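## Task

Get every pill into the compartment labelled Saturday. The pills must stay there without the robot holding them, and at the end the grippers must be open and withdrawn from the box.

## Robot and tools

Robot: two arms, left_arm and right_arm, sit at the near side of a table. Each ends in a two-finger gripper. A gripper's fingers point along its own +z axis and close along its own y axis. The reported end_effector_position is the spot between the finger pads, roughly 1 cm short of the tips.

Frame: a single scene frame serves both arms. Its origin is at table-top height, midway between the arms, some 5 to 10 cm back from the table's near edge. +x runs out across the table, +z is up, and left_arm lies toward +y. The arm names do not tell you which side of an image an arm shows up on. Printed hand positions can be off, more so when an arm reaches far.

Row format (used by every moving call): exactly 16 numbers, one flat list covering both arms: left_arm x, y, z, qw, qx, qy, qz, opening, then right_arm x, y, z, qw, qx, qy, qz, opening. x, y, z are an absolute gripper position in metres in the scene frame; the quaternion is an absolute orientation, w first. So each half is a pose, not an offset. Opening runs from -1 (closed) to +1 (fully open, 0.093 m gap). Even when only one arm should move, fill in both halves; for the idle arm repeat its last reported position and quaternion and the opening it should keep. To hold an orientation steady, resend the same quaternion you chose, not the slightly drifted one read back.

execute_actions: argument actions is a list holding at most one entry. An empty list just returns the state. An entry {"rows": [...], "steps": n} plays 1 to 15 rows, one per control step of 1/30 s (n up to 15, default 15); if rows run out, the last is repeated. An entry with only {"steps": n} (up to 300) waits, counted from the previous result. Optional pictures (true/false) controls whether camera images come back. A rejected call moves nothing. A call is rejected if any target lies more than 0.6 m from that arm's last reported position along any of its gripper's axes.

move: argument target is one 16-number row as above; speed is optional, in m/s from 0.002 to 0.5 (default 0.25), with turning capped at twice that in rad/s. Both grippers travel in straight lines and arrive together, over 0.5 to 10 s; longer paths are cut off at 10 s. The opening is applied as the move starts. Paths ignore obstacles and the other arm, and grippers may lag, wander, or overshoot the speed, especially with a nearly straight arm. Faster contacts hit harder, and aiming beyond the contact point pushes harder. The result adds a move: line naming the ending (done, off_target, moving, held, fault) and any limits, plus each gripper's remaining distance from target. limits=paced means the pose was clipped; limits=held means some steps were blocked, after which the arm may jump fast.

wait: seconds from 0 to 10; the scene runs with no new command.

zoom_image: camera is one of cam_head_left, cam_head_right, cam_high, cam_low, cam_left_wrist, cam_right_wrist; region is [x0, y0, x1, y1] in pixels of that camera's 504x504 image, origin top-left, no larger than 504 by 504.

finished_scene: scene is the number of the current scene. It ends the scene for good and reports success; the next scene's task appears in its result.

Control behaviour: every step, the commanded pose is limited to within 70 mm and 16 degrees of the measured one, then solved by damped inverse kinematics with position favoured over orientation. After an action finishes, an arm continues only to its last clipped pose, so long trips need several calls; check the result pose. Joint friction can leave the hand up to about 31 mm short, and smaller commands may not move it. The simulation keeps running while you think.

Results: the state line lists each gripper's position and quaternion. A "pose unreachable" line or HELD marks steps the clearance check altered or blocked. A "Hand target" line shows where the controller is currently driving each gripper. FAULT lines report arm stops. grip_measured is the gripper motor on the -1..+1 scale: pads touch at about -0.94, each mm of object width adds about 0.0208, with a fixed per-gripper bias up to 0.02. Once the pads meet an object they stop, but the motor reading keeps heading to the command, so it barely reveals contact. Sending a number well below the object's width reading squeezes harder, up to roughly 50 to 62 N per pad (less for parts thinner than about 5 mm). Keep resending the closing number to keep a grip. The last joint value per arm is the pad gap in metres, floored at zero.

Cameras: six 504x504 images in the order listed above, with calibration (K, distortion, world-to-camera transform) given; results mention cameras whose numbers changed.

Cautions: pills are small; pick gently, carry low and release only above the target compartment. Nothing may leave the table. Do not strike or push hard on the box. Keep arms apart; a hard arm-to-arm contact can end the scene. The bar beneath the bases and the plate behind it can stand up to about 3 cm above the table and give no warning. Holding loads heats motors: MOTOR HOT from 75 °C, a 10 s stop at 90 °C, and at 100 °C the arm goes limp and drops. Random tugs on held parts or nudges to loose ones may occur. Finish with both grippers open and moved away.

Each tool is called after "Call:" in YAML: its name, and indented under it one key for each argument.

## Session

Call:
execute_actions:
  actions: []

Scene clock: 0.00 s of 5400.00 s.
left_arm: end_effector_position=(+0.5472, +0.3937, +0.3339) grip_measured=+0.989 end_effector_quat_wxyz=(+0.620, +0.061, +0.724, +0.297) | right_arm: end_effector_position=(+0.1160, +0.1464, +0.1889) grip_measured=+0.990 end_effector_quat_wxyz=(-0.493, +0.742, -0.306, +0.335)
Joint positions: left_arm=[ 0.069  1.724  1.425  0.25  -0.289  0.536  0.093] | right_arm=[ 1.675  1.822  1.226  0.032  0.966 -1.289  0.093]
Joint velocities: left_arm=[-0.007  0.002  0.007  0.007 -0.022  0.037  0.001] | right_arm=[-0.017 -0.007  0.007  0.022  0.022  0.022  0.001]
Hand target (left_arm): +0.547, +0.394, +0.334; +0.620, +0.061, +0.724, +0.297
Hand target (right_arm): +0.116, +0.146, +0.189; -0.493, +0.742, -0.306, +0.335

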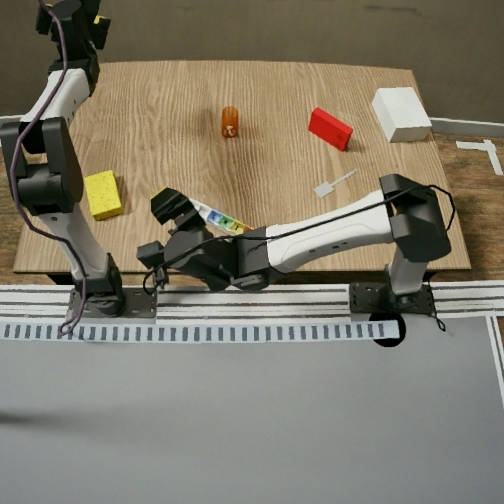

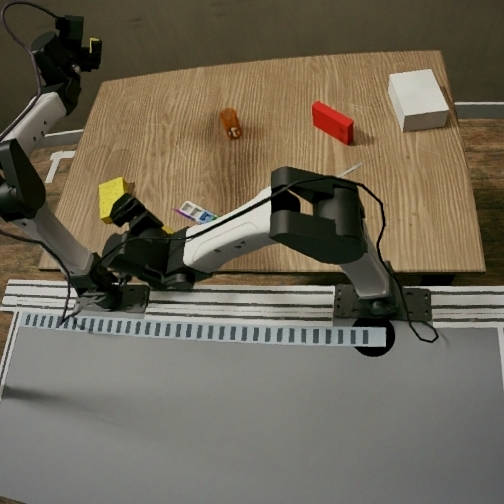

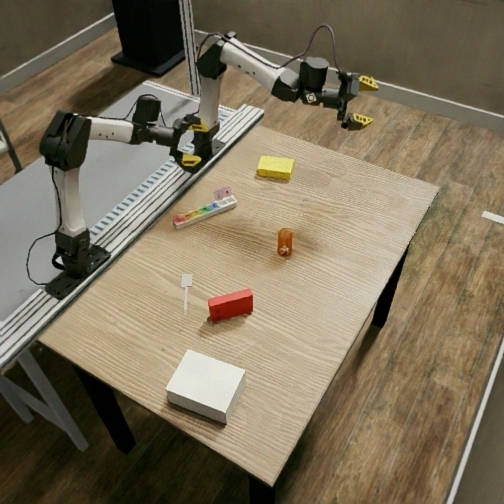

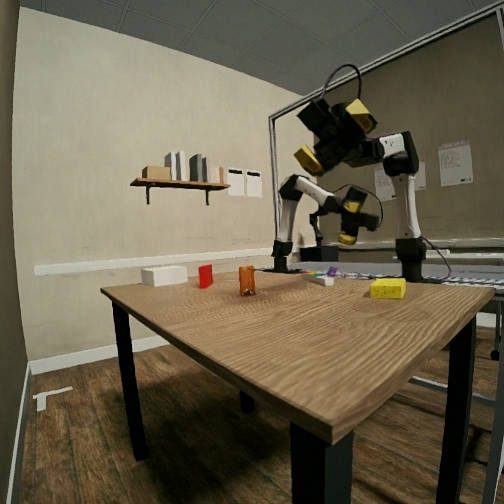

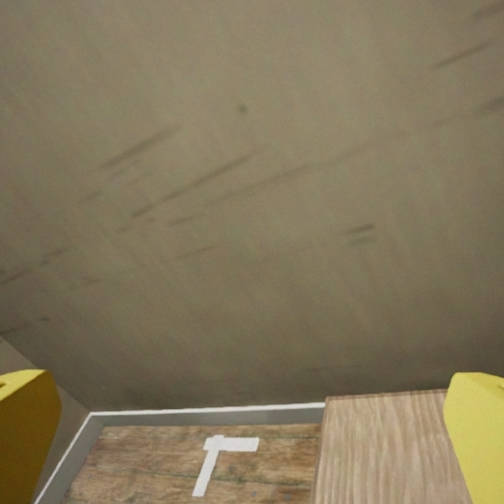

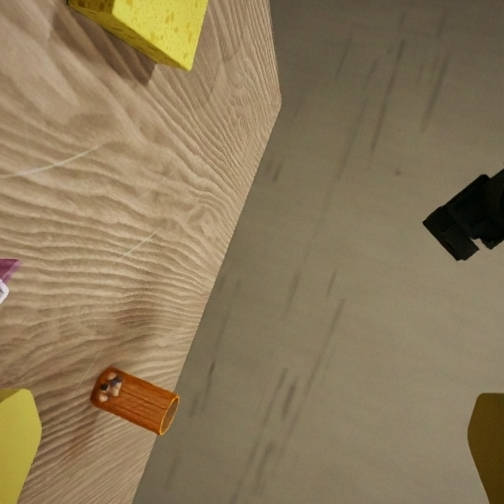

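Call:
move:
  target: [0.5472,0.3937,0.3339,0.62,0.061,0.724,0.297,1,0.2,-0.25,0.3,0.38,0,0.92,0,1]

Call:
zoom_image:
  camera: "cam_head_left"
  region: [160,90,300,260]

Call:
zoom_image:
  camera: "cam_high"
  region: [160,170,310,270]

Scene clock: 6.67 s of 5400.00 s.
left_arm: end_effector_position=(+0.5472, +0.3938, +0.3340) grip_measured=+0.989 end_effector_quat_wxyz=(+0.620, +0.061, +0.724, +0.297) | right_arm: end_effector_position=(+0.2038, -0.2468, +0.2867) grip_measured=+0.989 end_effector_quat_wxyz=(+0.372, -0.001, +0.928, -0.013)
Joint positions: left_arm=[ 0.069  1.724  1.425  0.25  -0.289  0.536  0.093] | right_arm=[ 0.812  0.979  1.334 -1.356  0.509  0.608  0.093]
Joint velocities: left_arm=[-0.022 -0.002 -0.007 -0.007  0.051 -0.095  0.   ] | right_arm=[-0.007 -0.007 -0.002  0.022 -0.037  0.007 -0.   ]
Hand target (left_arm): +0.547, +0.394, +0.334; +0.620, +0.061, +0.724, +0.297
Hand target (right_arm): +0.202, -0.249, +0.297; +0.382, +0.003, +0.924, +0.000
Off the commanded pose (left_arm): 0.000 m, 0 deg.
Off the commanded pose (right_arm): 0.014 m, 2 deg.
move: off_target (right_arm)
camera_calibration (this result's frames):
cam_left_wrist: T_world_to_cam=[[0.275966, -0.829501, -0.485562, 0.336928], [-0.606091, 0.241902, -0.757718, 0.525275], [0.745987, 0.503399, -0.435996, -0.374807], [0, 0, 0, 1]] pos_world=[0.504985, 0.341094, 0.398195]
cam_right_wrist: T_world_to_cam=[[-0.0193732, -0.999799, 0.00510465, -0.245174], [-0.952465, 0.0169029, -0.304178, 0.323341], [0.30403, -0.0107549, -0.952602, 0.288538], [0, 0, 0, 1]] pos_world=[0.215497, -0.247487, 0.374466]

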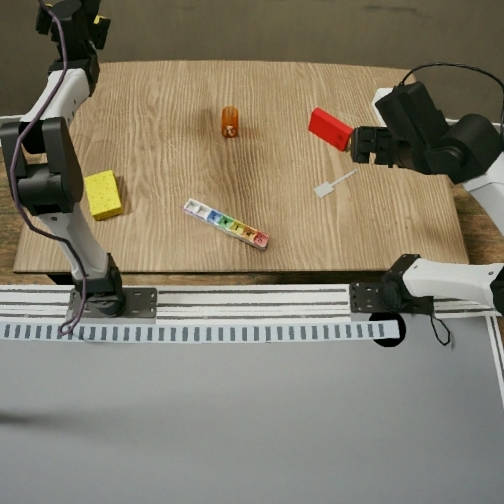

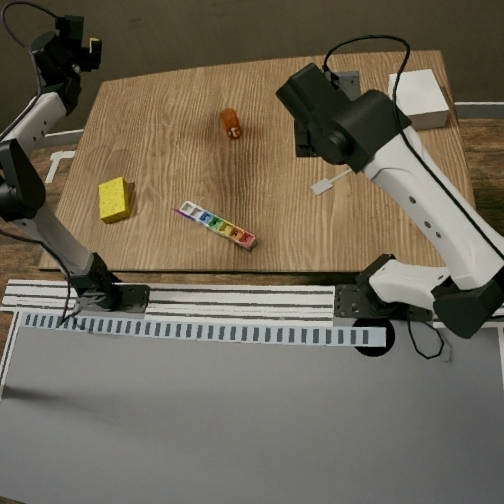

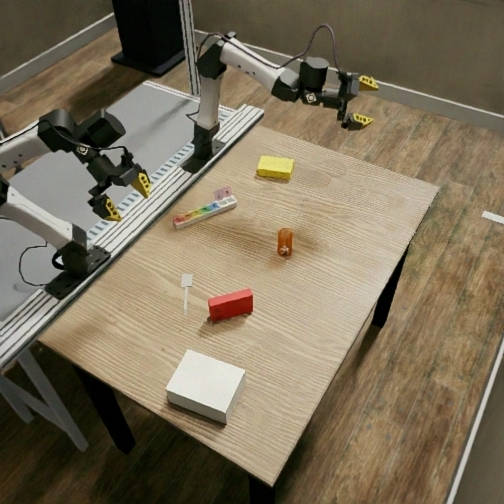

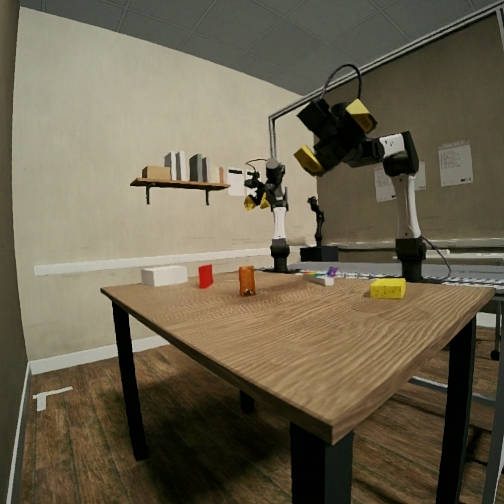

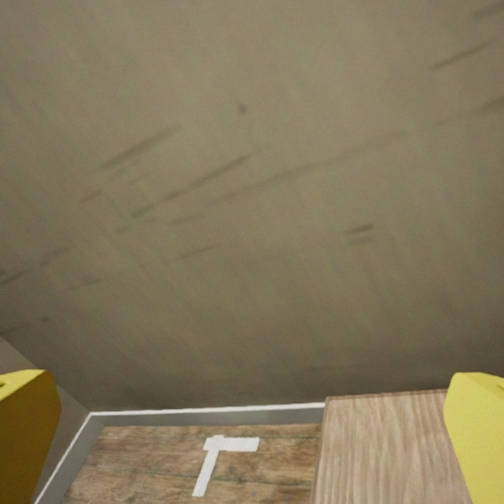

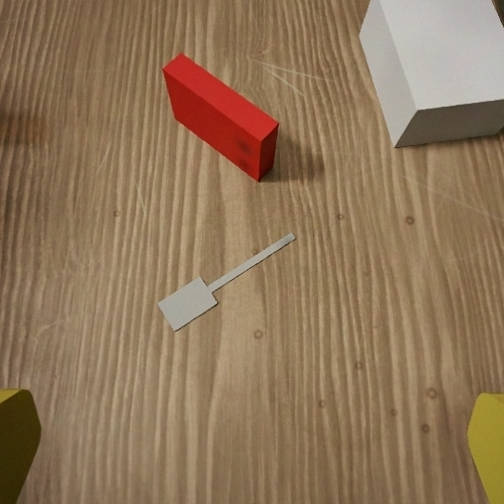

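Region (160, 90, 300, 260) of cam_head_left's 504x504 image, scaled by 2.965, with more detail than that image has; it fills the left 415 columns of this view, and the rest is white.

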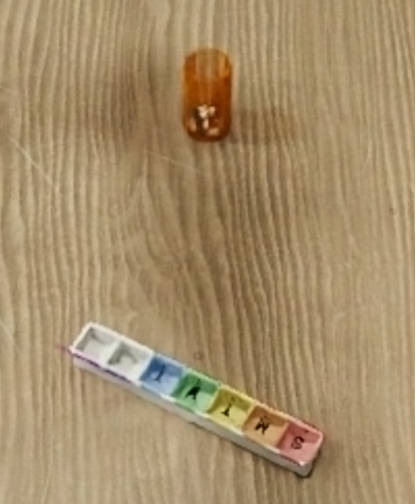

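Region (160, 170, 310, 270) of cam_high's 504x504 image, scaled by 3.360, with more detail than that image has.

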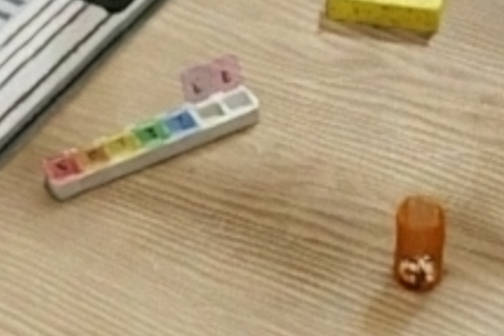

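Call:
move:
  target: [0.5472,0.3937,0.3339,0.62,0.061,0.724,0.297,1,0.43,-0.055,0.09,0.604,-0.262,0.72,0.22,1]

Call:
move:
  target: [0.5472,0.3937,0.3339,0.62,0.061,0.724,0.297,1,0.46,-0.03,0.045,0.604,-0.262,0.72,0.22,1]
  speed: 0.08

Scene clock: 11.17 s of 5400.00 s.
left_arm: end_effector_position=(+0.5472, +0.3938, +0.3340) grip_measured=+0.989 end_effector_quat_wxyz=(+0.620, +0.061, +0.724, +0.297) | right_arm: end_effector_position=(+0.4209, -0.0504, +0.0865) grip_measured=+0.990 end_effector_quat_wxyz=(+0.589, -0.264, +0.730, +0.222)
Joint positions: left_arm=[ 0.069  1.724  1.425  0.25  -0.289  0.536  0.093] | right_arm=[ 0.573  2.01   0.748  1.035 -0.18  -0.019  0.093]
Joint velocities: left_arm=[ 0.002  0.007 -0.007  0.007 -0.095 -0.037  0.   ] | right_arm=[-0.022  0.002 -0.007 -0.022  0.007 -0.007  0.   ]
Hand target (left_arm): +0.547, +0.394, +0.334; +0.620, +0.061, +0.724, +0.297
Hand target (right_arm): +0.429, -0.049, +0.092; +0.600, -0.263, +0.721, +0.224
Off the commanded pose (left_arm): 0.000 m, 0 deg.
Off the commanded pose (right_arm): 0.011 m, 2 deg.
move: off_target (right_arm)
camera_calibration (this result's frames):
cam_left_wrist: T_world_to_cam=[[0.275966, -0.829501, -0.485562, 0.336928], [-0.606091, 0.241902, -0.757718, 0.525275], [0.745987, 0.503399, -0.435996, -0.374807], [0, 0, 0, 1]] pos_world=[0.504985, 0.341094, 0.398195]
cam_right_wrist: T_world_to_cam=[[0.648453, -0.760373, -0.036638, -0.309047], [-0.485548, -0.376053, -0.789194, 0.291539], [0.586304, 0.529544, -0.61305, -0.0869843], [0, 0, 0, 1]] pos_world=[0.392958, -0.0792952, 0.165432]

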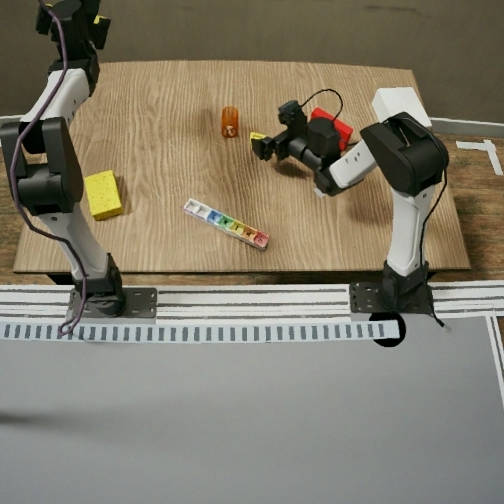

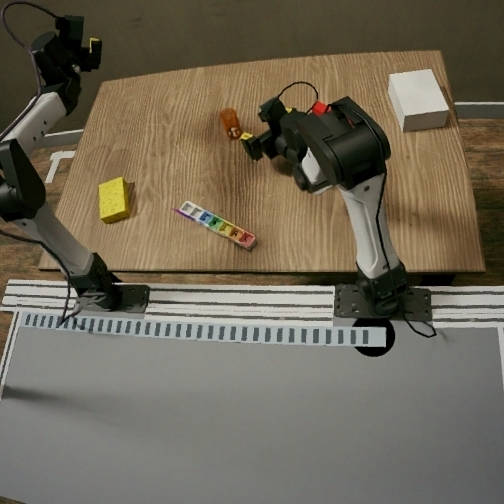

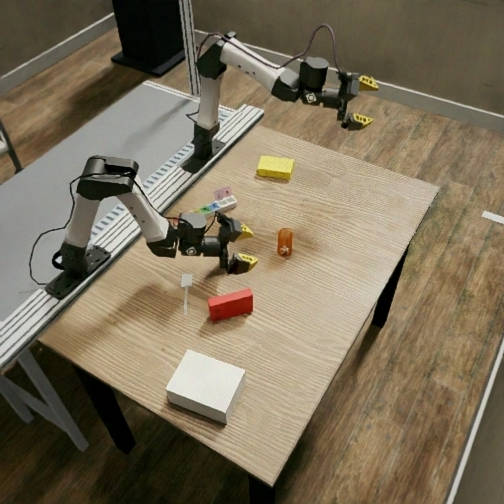

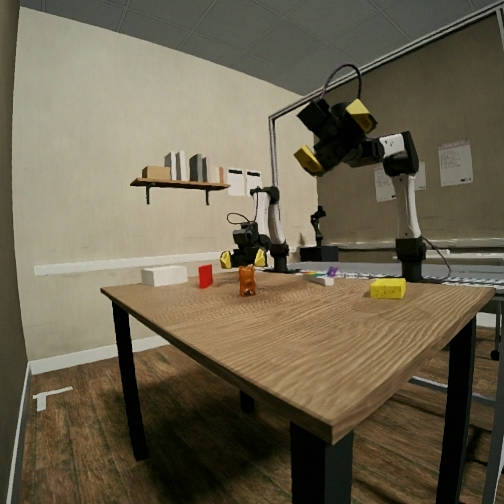

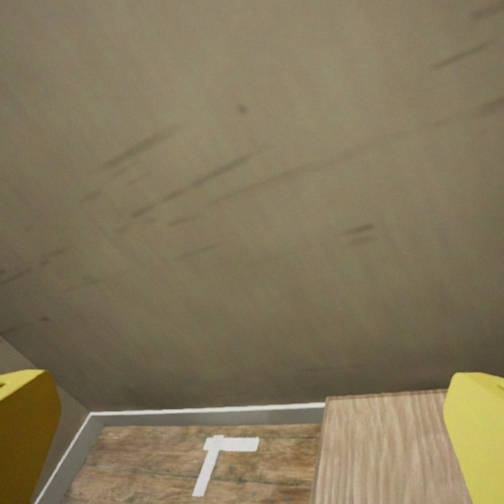

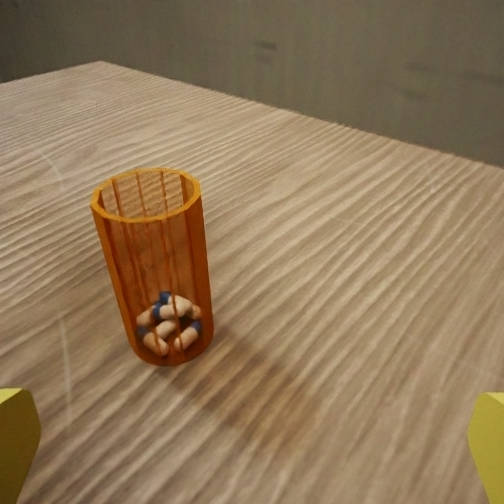

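Scene clock: 12.47 s of 5400.00 s.
left_arm: end_effector_position=(+0.5472, +0.3938, +0.3340) grip_measured=+0.989 end_effector_quat_wxyz=(+0.620, +0.061, +0.724, +0.297) | right_arm: end_effector_position=(+0.4530, -0.0322, +0.0397) grip_measured=+0.990 end_effector_quat_wxyz=(+0.591, -0.264, +0.729, +0.223)
Joint positions: left_arm=[ 0.069  1.724  1.425  0.25  -0.289  0.536  0.093] | right_arm=[ 0.573  2.268  0.91   1.136 -0.18  -0.019  0.093]
Joint velocities: left_arm=[-0.007 -0.022  0.002 -0.007 -0.051 -0.022 -0.   ] | right_arm=[ 0.002 -0.007  0.012  0.022  0.051 -0.051 -0.001]
Hand target (left_arm): +0.547, +0.394, +0.334; +0.620, +0.061, +0.724, +0.297
Hand target (right_arm): +0.460, -0.029, +0.046; +0.604, -0.262, +0.720, +0.220
Off the commanded pose (left_arm): 0.000 m, 0 deg.
Off the commanded pose (right_arm): 0.009 m, 2 deg.
move: done
camera_calibration (this result's frames):
cam_left_wrist: T_world_to_cam=[[0.275966, -0.829501, -0.485562, 0.336928], [-0.606091, 0.241902, -0.757718, 0.525275], [0.745987, 0.503399, -0.435996, -0.374807], [0, 0, 0, 1]] pos_world=[0.504985, 0.341094, 0.398195]
cam_right_wrist: T_world_to_cam=[[0.648319, -0.760526, -0.0358042, -0.317702], [-0.482776, -0.374275, -0.791736, 0.275895], [0.588735, 0.530583, -0.609814, -0.145353], [0, 0, 0, 1]] pos_world=[0.424742, -0.0612387, 0.118423]

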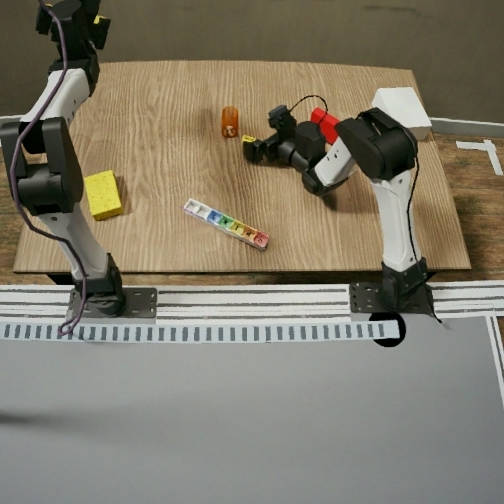

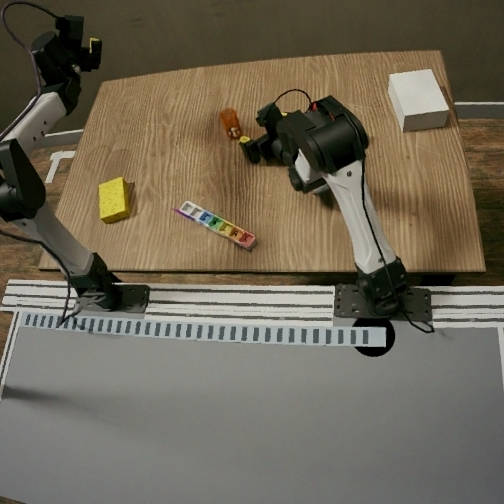

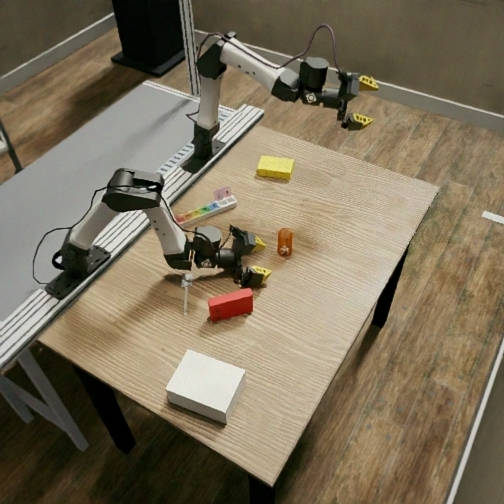

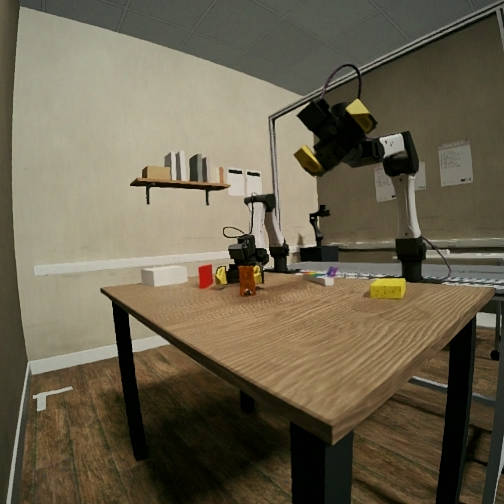

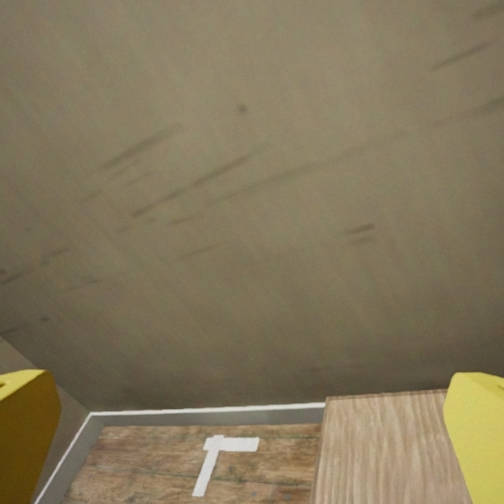

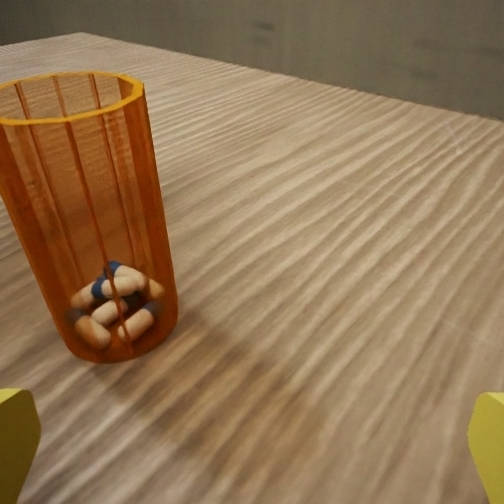

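Call:
move:
  target: [0.5472,0.3937,0.3339,0.62,0.061,0.724,0.297,1,0.42,0.008,0.05,0.604,-0.262,0.72,0.22,1]
  speed: 0.06

Call:
move:
  target: [0.5472,0.3937,0.3339,0.62,0.061,0.724,0.297,1,0.465,0.046,0.05,0.604,-0.262,0.72,0.22,1]
  speed: 0.04

Scene clock: 14.17 s of 5400.00 s.
left_arm: end_effector_position=(+0.5472, +0.3938, +0.3340) grip_measured=+0.989 end_effector_quat_wxyz=(+0.620, +0.061, +0.724, +0.297) | right_arm: end_effector_position=(+0.4245, +0.0117, +0.0442) grip_measured=+0.990 end_effector_quat_wxyz=(+0.600, -0.269, +0.721, +0.221)
Joint positions: left_arm=[ 0.069  1.724  1.425  0.25  -0.289  0.536  0.093] | right_arm=[ 0.713  2.268  0.91   1.159 -0.045 -0.005  0.093]
Joint velocities: left_arm=[-0.002  0.002 -0.007 -0.037 -0.007  0.022 -0.001] | right_arm=[ 0.002 -0.027 -0.002  0.007 -0.007 -0.037 -0.001]
Hand target (left_arm): +0.547, +0.394, +0.334; +0.620, +0.061, +0.724, +0.297
Hand target (right_arm): +0.420, +0.008, +0.050; +0.604, -0.263, +0.720, +0.220
Off the commanded pose (left_arm): 0.000 m, 0 deg.
Off the commanded pose (right_arm): 0.008 m, 1 deg.
move: done
camera_calibration (this result's frames):
cam_left_wrist: T_world_to_cam=[[0.275966, -0.829501, -0.485562, 0.336928], [-0.606091, 0.241902, -0.757718, 0.525275], [0.745987, 0.503399, -0.435996, -0.374807], [0, 0, 0, 1]] pos_world=[0.504985, 0.341094, 0.398195]
cam_right_wrist: T_world_to_cam=[[0.653086, -0.757054, -0.0186562, -0.268488], [-0.460089, -0.377095, -0.803814, 0.273056], [0.601496, 0.533543, -0.594588, -0.155175], [0, 0, 0, 1]] pos_world=[0.394312, -0.0174992, 0.122212]

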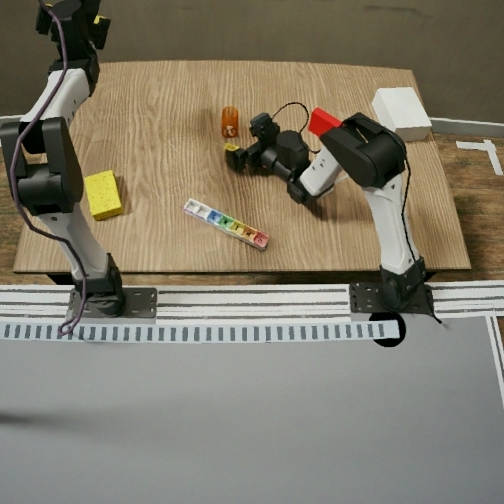

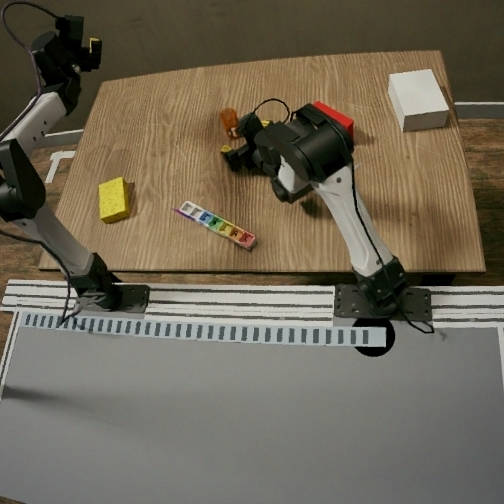

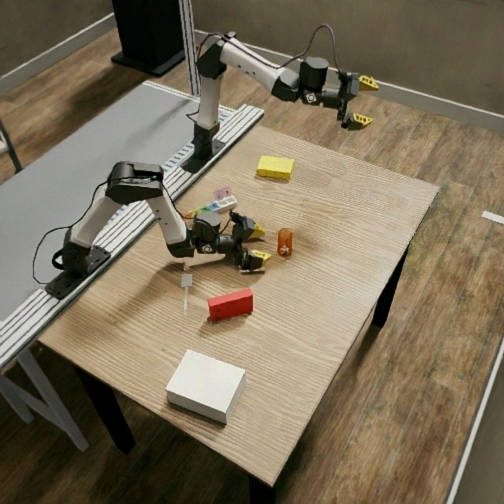

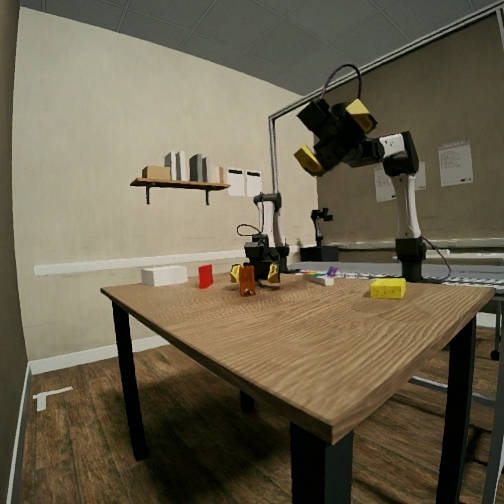

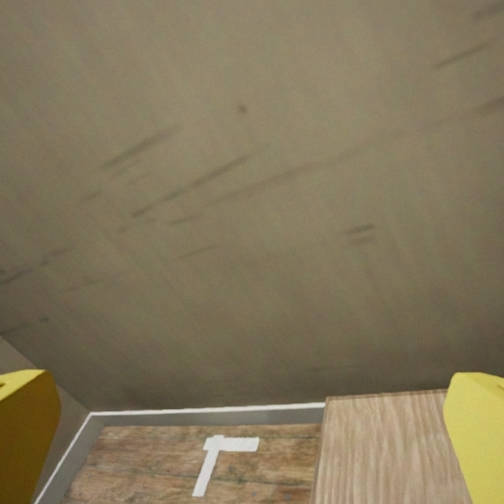

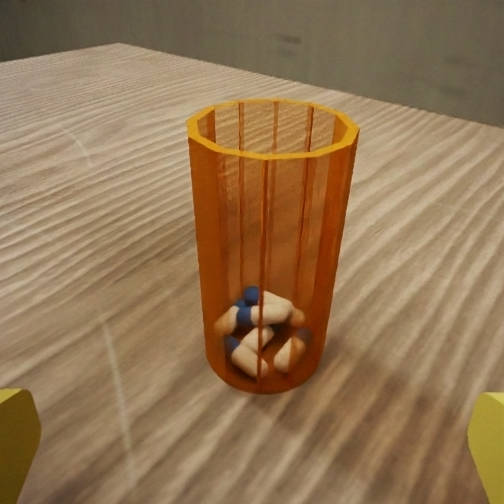

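Scene clock: 15.80 s of 5400.00 s.
left_arm: end_effector_position=(+0.5472, +0.3938, +0.3340) grip_measured=+0.989 end_effector_quat_wxyz=(+0.620, +0.061, +0.724, +0.297) | right_arm: end_effector_position=(+0.4612, +0.0413, +0.0506) grip_measured=+0.990 end_effector_quat_wxyz=(+0.602, -0.265, +0.721, +0.219)
Joint positions: left_arm=[ 0.069  1.724  1.425  0.25  -0.289  0.536  0.093] | right_arm=[ 0.717  2.346  1.134  1.017 -0.033 -0.002  0.093]
Joint velocities: left_arm=[-0.012 -0.007  0.002  0.022  0.007 -0.095 -0.   ] | right_arm=[ 0.002  0.027 -0.002 -0.037 -0.022  0.051  0.001]
Hand target (left_arm): +0.547, +0.394, +0.334; +0.620, +0.061, +0.724, +0.297
Hand target (right_arm): +0.464, +0.047, +0.050; +0.604, -0.262, +0.720, +0.220
Off the commanded pose (left_arm): 0.000 m, 0 deg.
Off the commanded pose (right_arm): 0.006 m, 0 deg.
move: done
camera_calibration (this result's frames):
cam_left_wrist: T_world_to_cam=[[0.275966, -0.829501, -0.485562, 0.336928], [-0.606091, 0.241902, -0.757718, 0.525275], [0.745987, 0.503399, -0.435996, -0.374807], [0, 0, 0, 1]] pos_world=[0.504985, 0.341094, 0.398195]
cam_right_wrist: T_world_to_cam=[[0.647101, -0.762162, -0.0192053, -0.266939], [-0.460803, -0.37092, -0.806275, 0.306481], [0.607389, 0.530591, -0.591229, -0.192074], [0, 0, 0, 1]] pos_world=[0.430627, 0.0121415, 0.128421]

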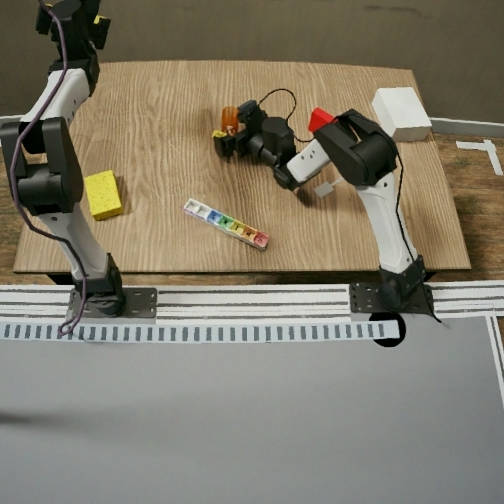

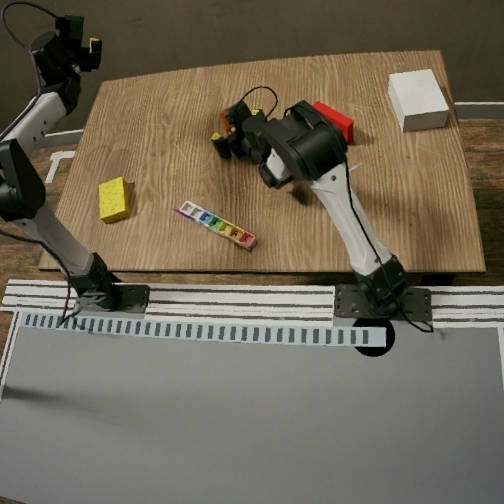

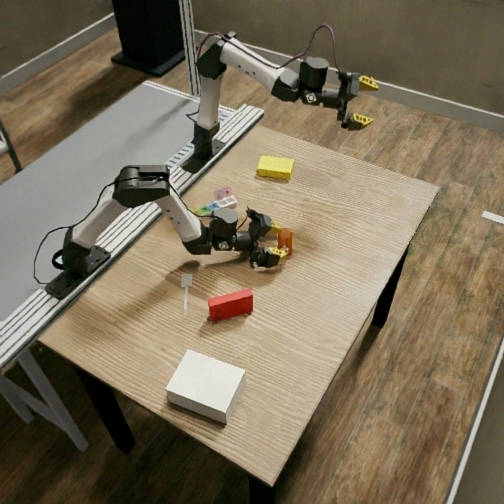

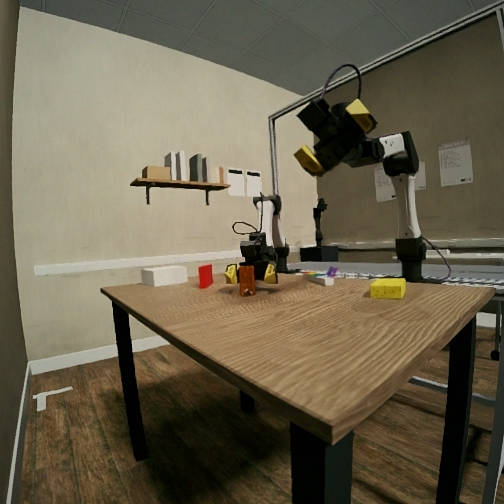

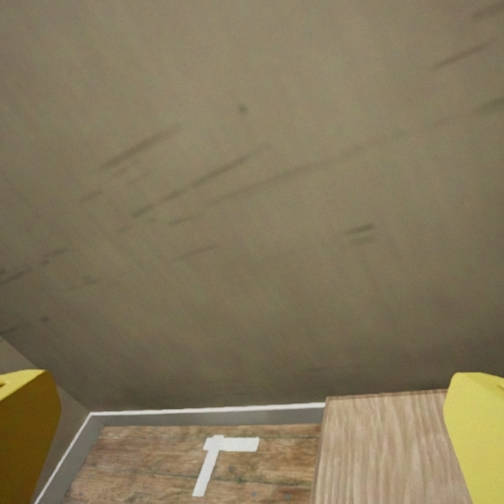

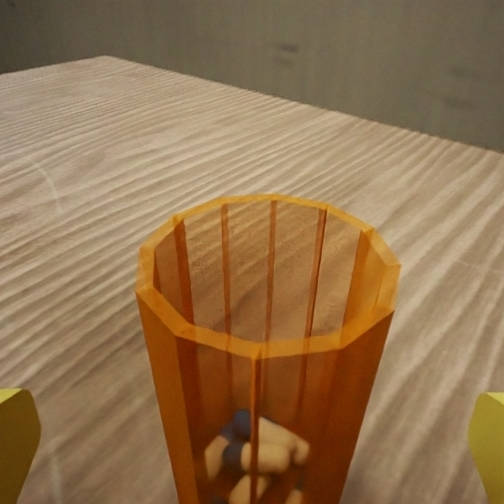

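Call:
move:
  target: [0.5472,0.3937,0.3339,0.62,0.061,0.724,0.297,1,0.48,0.05,0.04,0.604,-0.262,0.72,0.22,1]
  speed: 0.03

Call:
move:
  target: [0.5472,0.3937,0.3339,0.62,0.061,0.724,0.297,1,0.48,0.05,0.04,0.604,-0.262,0.72,0.22,-0.28]
  speed: 0.03

Scene clock: 17.43 s of 5400.00 s.
left_arm: end_effector_position=(+0.5472, +0.3938, +0.3340) grip_measured=+0.989 end_effector_quat_wxyz=(+0.620, +0.061, +0.724, +0.297) | right_arm: end_effector_position=(+0.4726, +0.0501, +0.0392) grip_measured=+0.990 end_effector_quat_wxyz=(+0.601, -0.265, +0.722, +0.218)
Joint positions: left_arm=[ 0.069  1.724  1.425  0.25  -0.289  0.536  0.093] | right_arm=[ 0.717  2.411  1.211  1.001 -0.033 -0.002  0.093]
Joint velocities: left_arm=[ 0.002  0.002 -0.012 -0.007 -0.007  0.007 -0.001] | right_arm=[ 0.002 -0.002 -0.002 -0.022 -0.007  0.022 -0.001]
Hand target (left_arm): +0.547, +0.394, +0.334; +0.620, +0.061, +0.724, +0.297
Hand target (right_arm): +0.480, +0.050, +0.040; +0.604, -0.262, +0.720, +0.220
Off the commanded pose (left_arm): 0.000 m, 0 deg.
Off the commanded pose (right_arm): 0.007 m, 1 deg.
move: done
camera_calibration (this result's frames):
cam_left_wrist: T_world_to_cam=[[0.275966, -0.829501, -0.485562, 0.336928], [-0.606091, 0.241902, -0.757718, 0.525275], [0.745987, 0.503399, -0.435996, -0.374807], [0, 0, 0, 1]] pos_world=[0.504985, 0.341094, 0.398195]
cam_right_wrist: T_world_to_cam=[[0.646728, -0.762477, -0.0192821, -0.267617], [-0.463568, -0.372868, -0.803787, 0.307082], [0.60568, 0.52877, -0.594604, -0.20933], [0, 0, 0, 1]] pos_world=[0.442215, 0.0211368, 0.1172]

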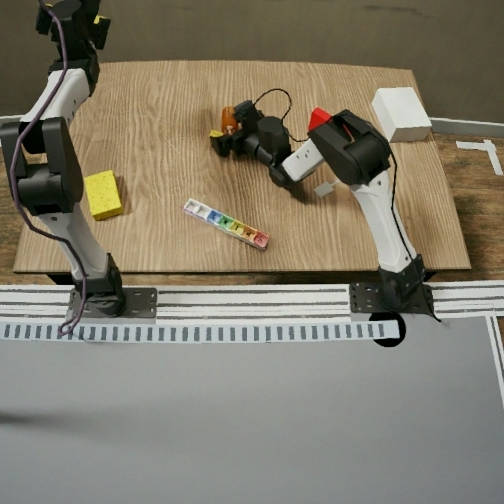

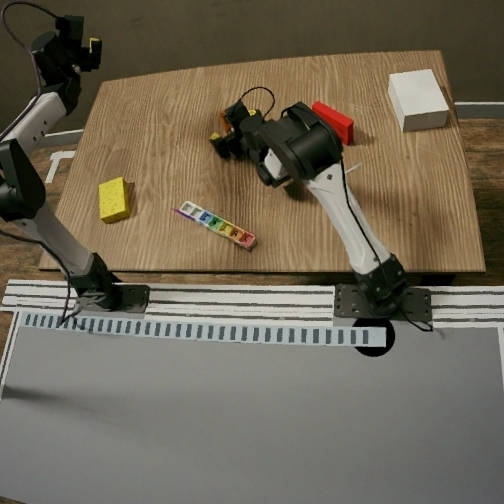

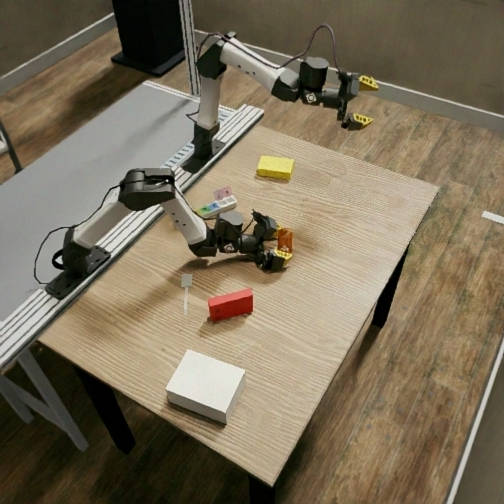

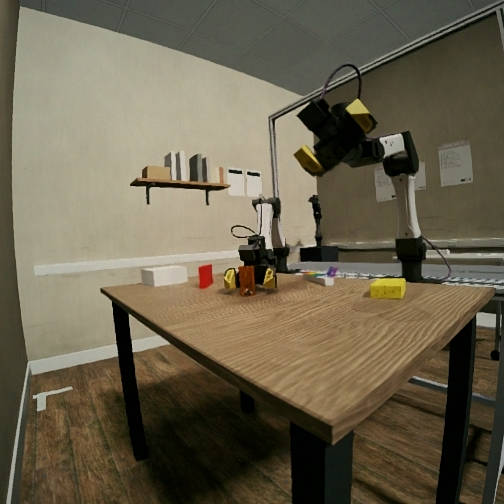

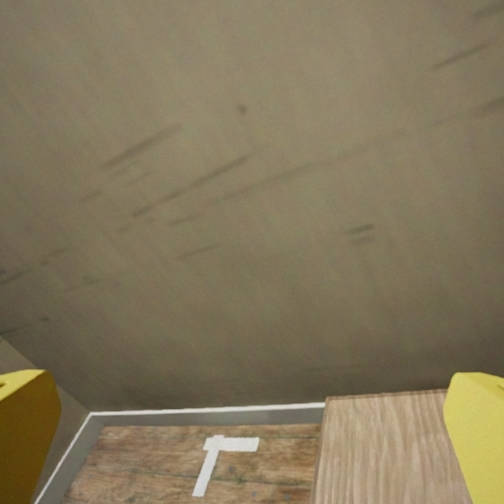

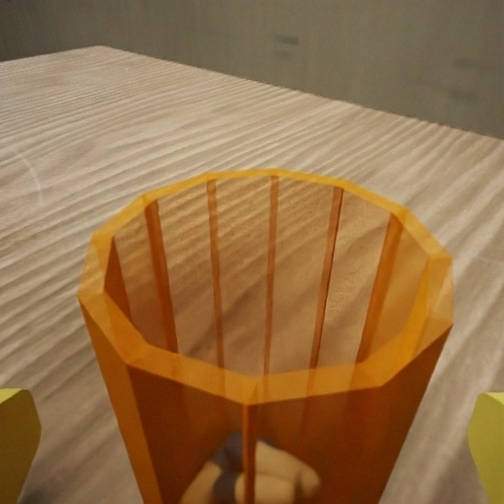

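Scene clock: 18.13 s of 5400.00 s.
left_arm: end_effector_position=(+0.5472, +0.3938, +0.3340) grip_measured=+0.989 end_effector_quat_wxyz=(+0.620, +0.061, +0.724, +0.297) | right_arm: end_effector_position=(+0.4726, +0.0501, +0.0391) grip_measured=-0.255 end_effector_quat_wxyz=(+0.601, -0.265, +0.722, +0.218)
Joint positions: left_arm=[ 0.069  1.724  1.425  0.25  -0.289  0.536  0.093] | right_arm=[ 0.717  2.411  1.211  1.    -0.033 -0.002  0.033]
Joint velocities: left_arm=[ 0.007 -0.007  0.002 -0.007 -0.051  0.007 -0.   ] | right_arm=[-0.007 -0.007  0.002 -0.007  0.007  0.095 -0.   ]
Hand target (left_arm): +0.547, +0.394, +0.334; +0.620, +0.061, +0.724, +0.297
Hand target (right_arm): +0.480, +0.050, +0.040; +0.604, -0.262, +0.720, +0.220
Off the commanded pose (left_arm): 0.000 m, 0 deg.
Off the commanded pose (right_arm): 0.007 m, 1 deg.
move: done
camera_calibration (this result's frames):
cam_left_wrist: T_world_to_cam=[[0.275966, -0.829501, -0.485562, 0.336928], [-0.606091, 0.241902, -0.757718, 0.525275], [0.745987, 0.503399, -0.435996, -0.374807], [0, 0, 0, 1]] pos_world=[0.504985, 0.341094, 0.398195]
cam_right_wrist: T_world_to_cam=[[0.64672, -0.762484, -0.0192952, -0.267614], [-0.46381, -0.373057, -0.80356, 0.307114], [0.605503, 0.528628, -0.594911, -0.209267], [0, 0, 0, 1]] pos_world=[0.442225, 0.0211443, 0.117125]

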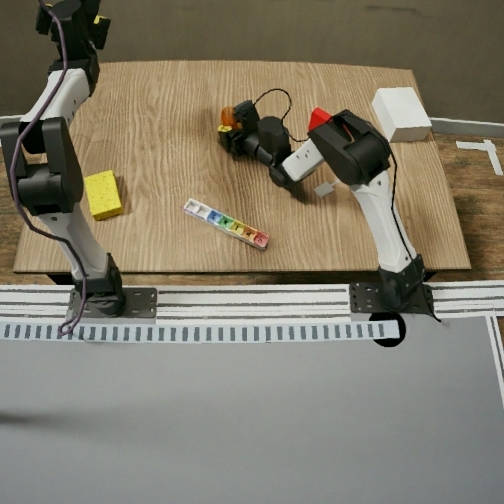

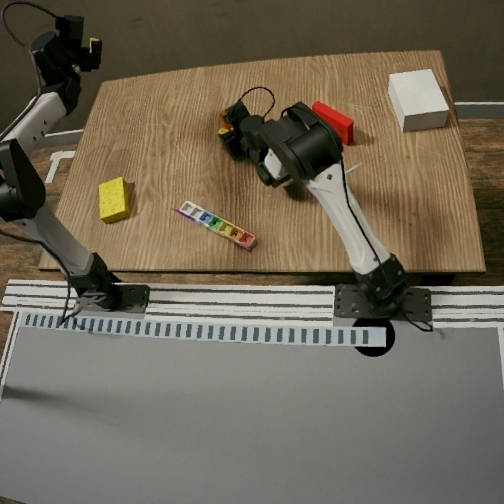

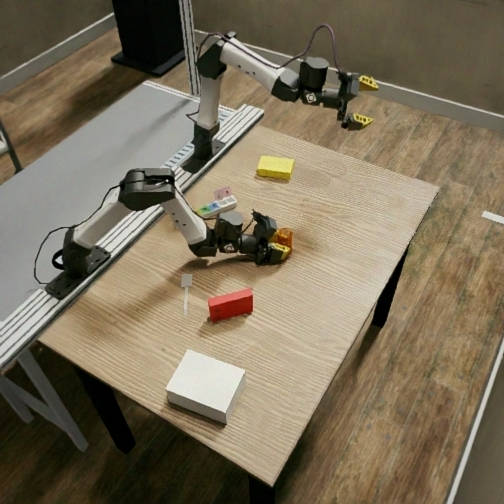

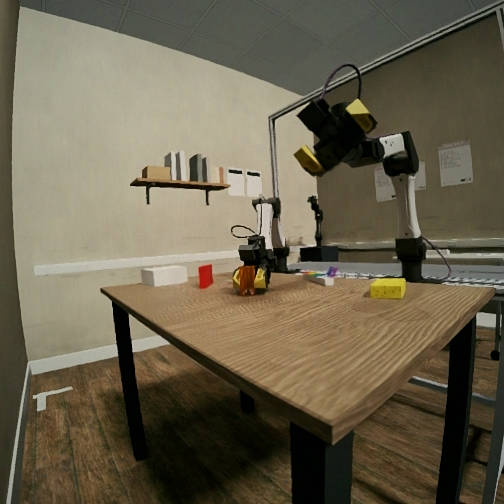

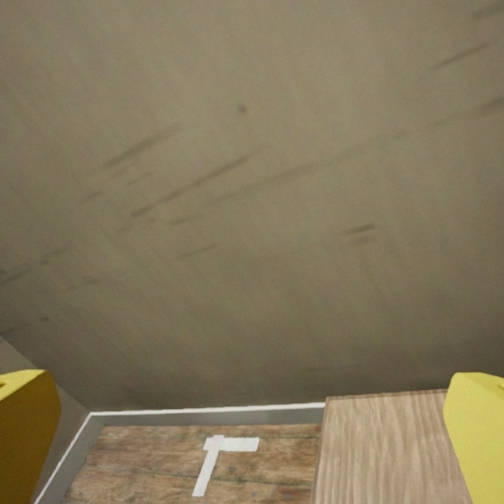

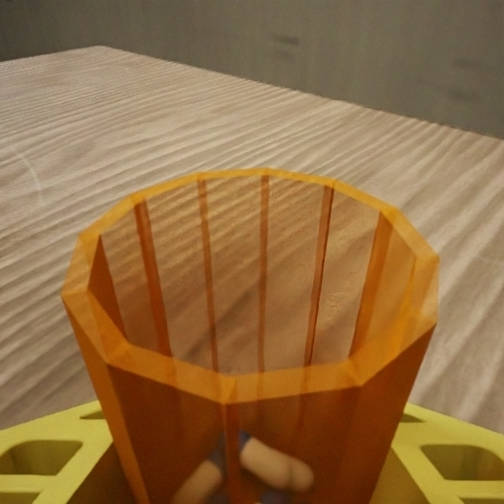

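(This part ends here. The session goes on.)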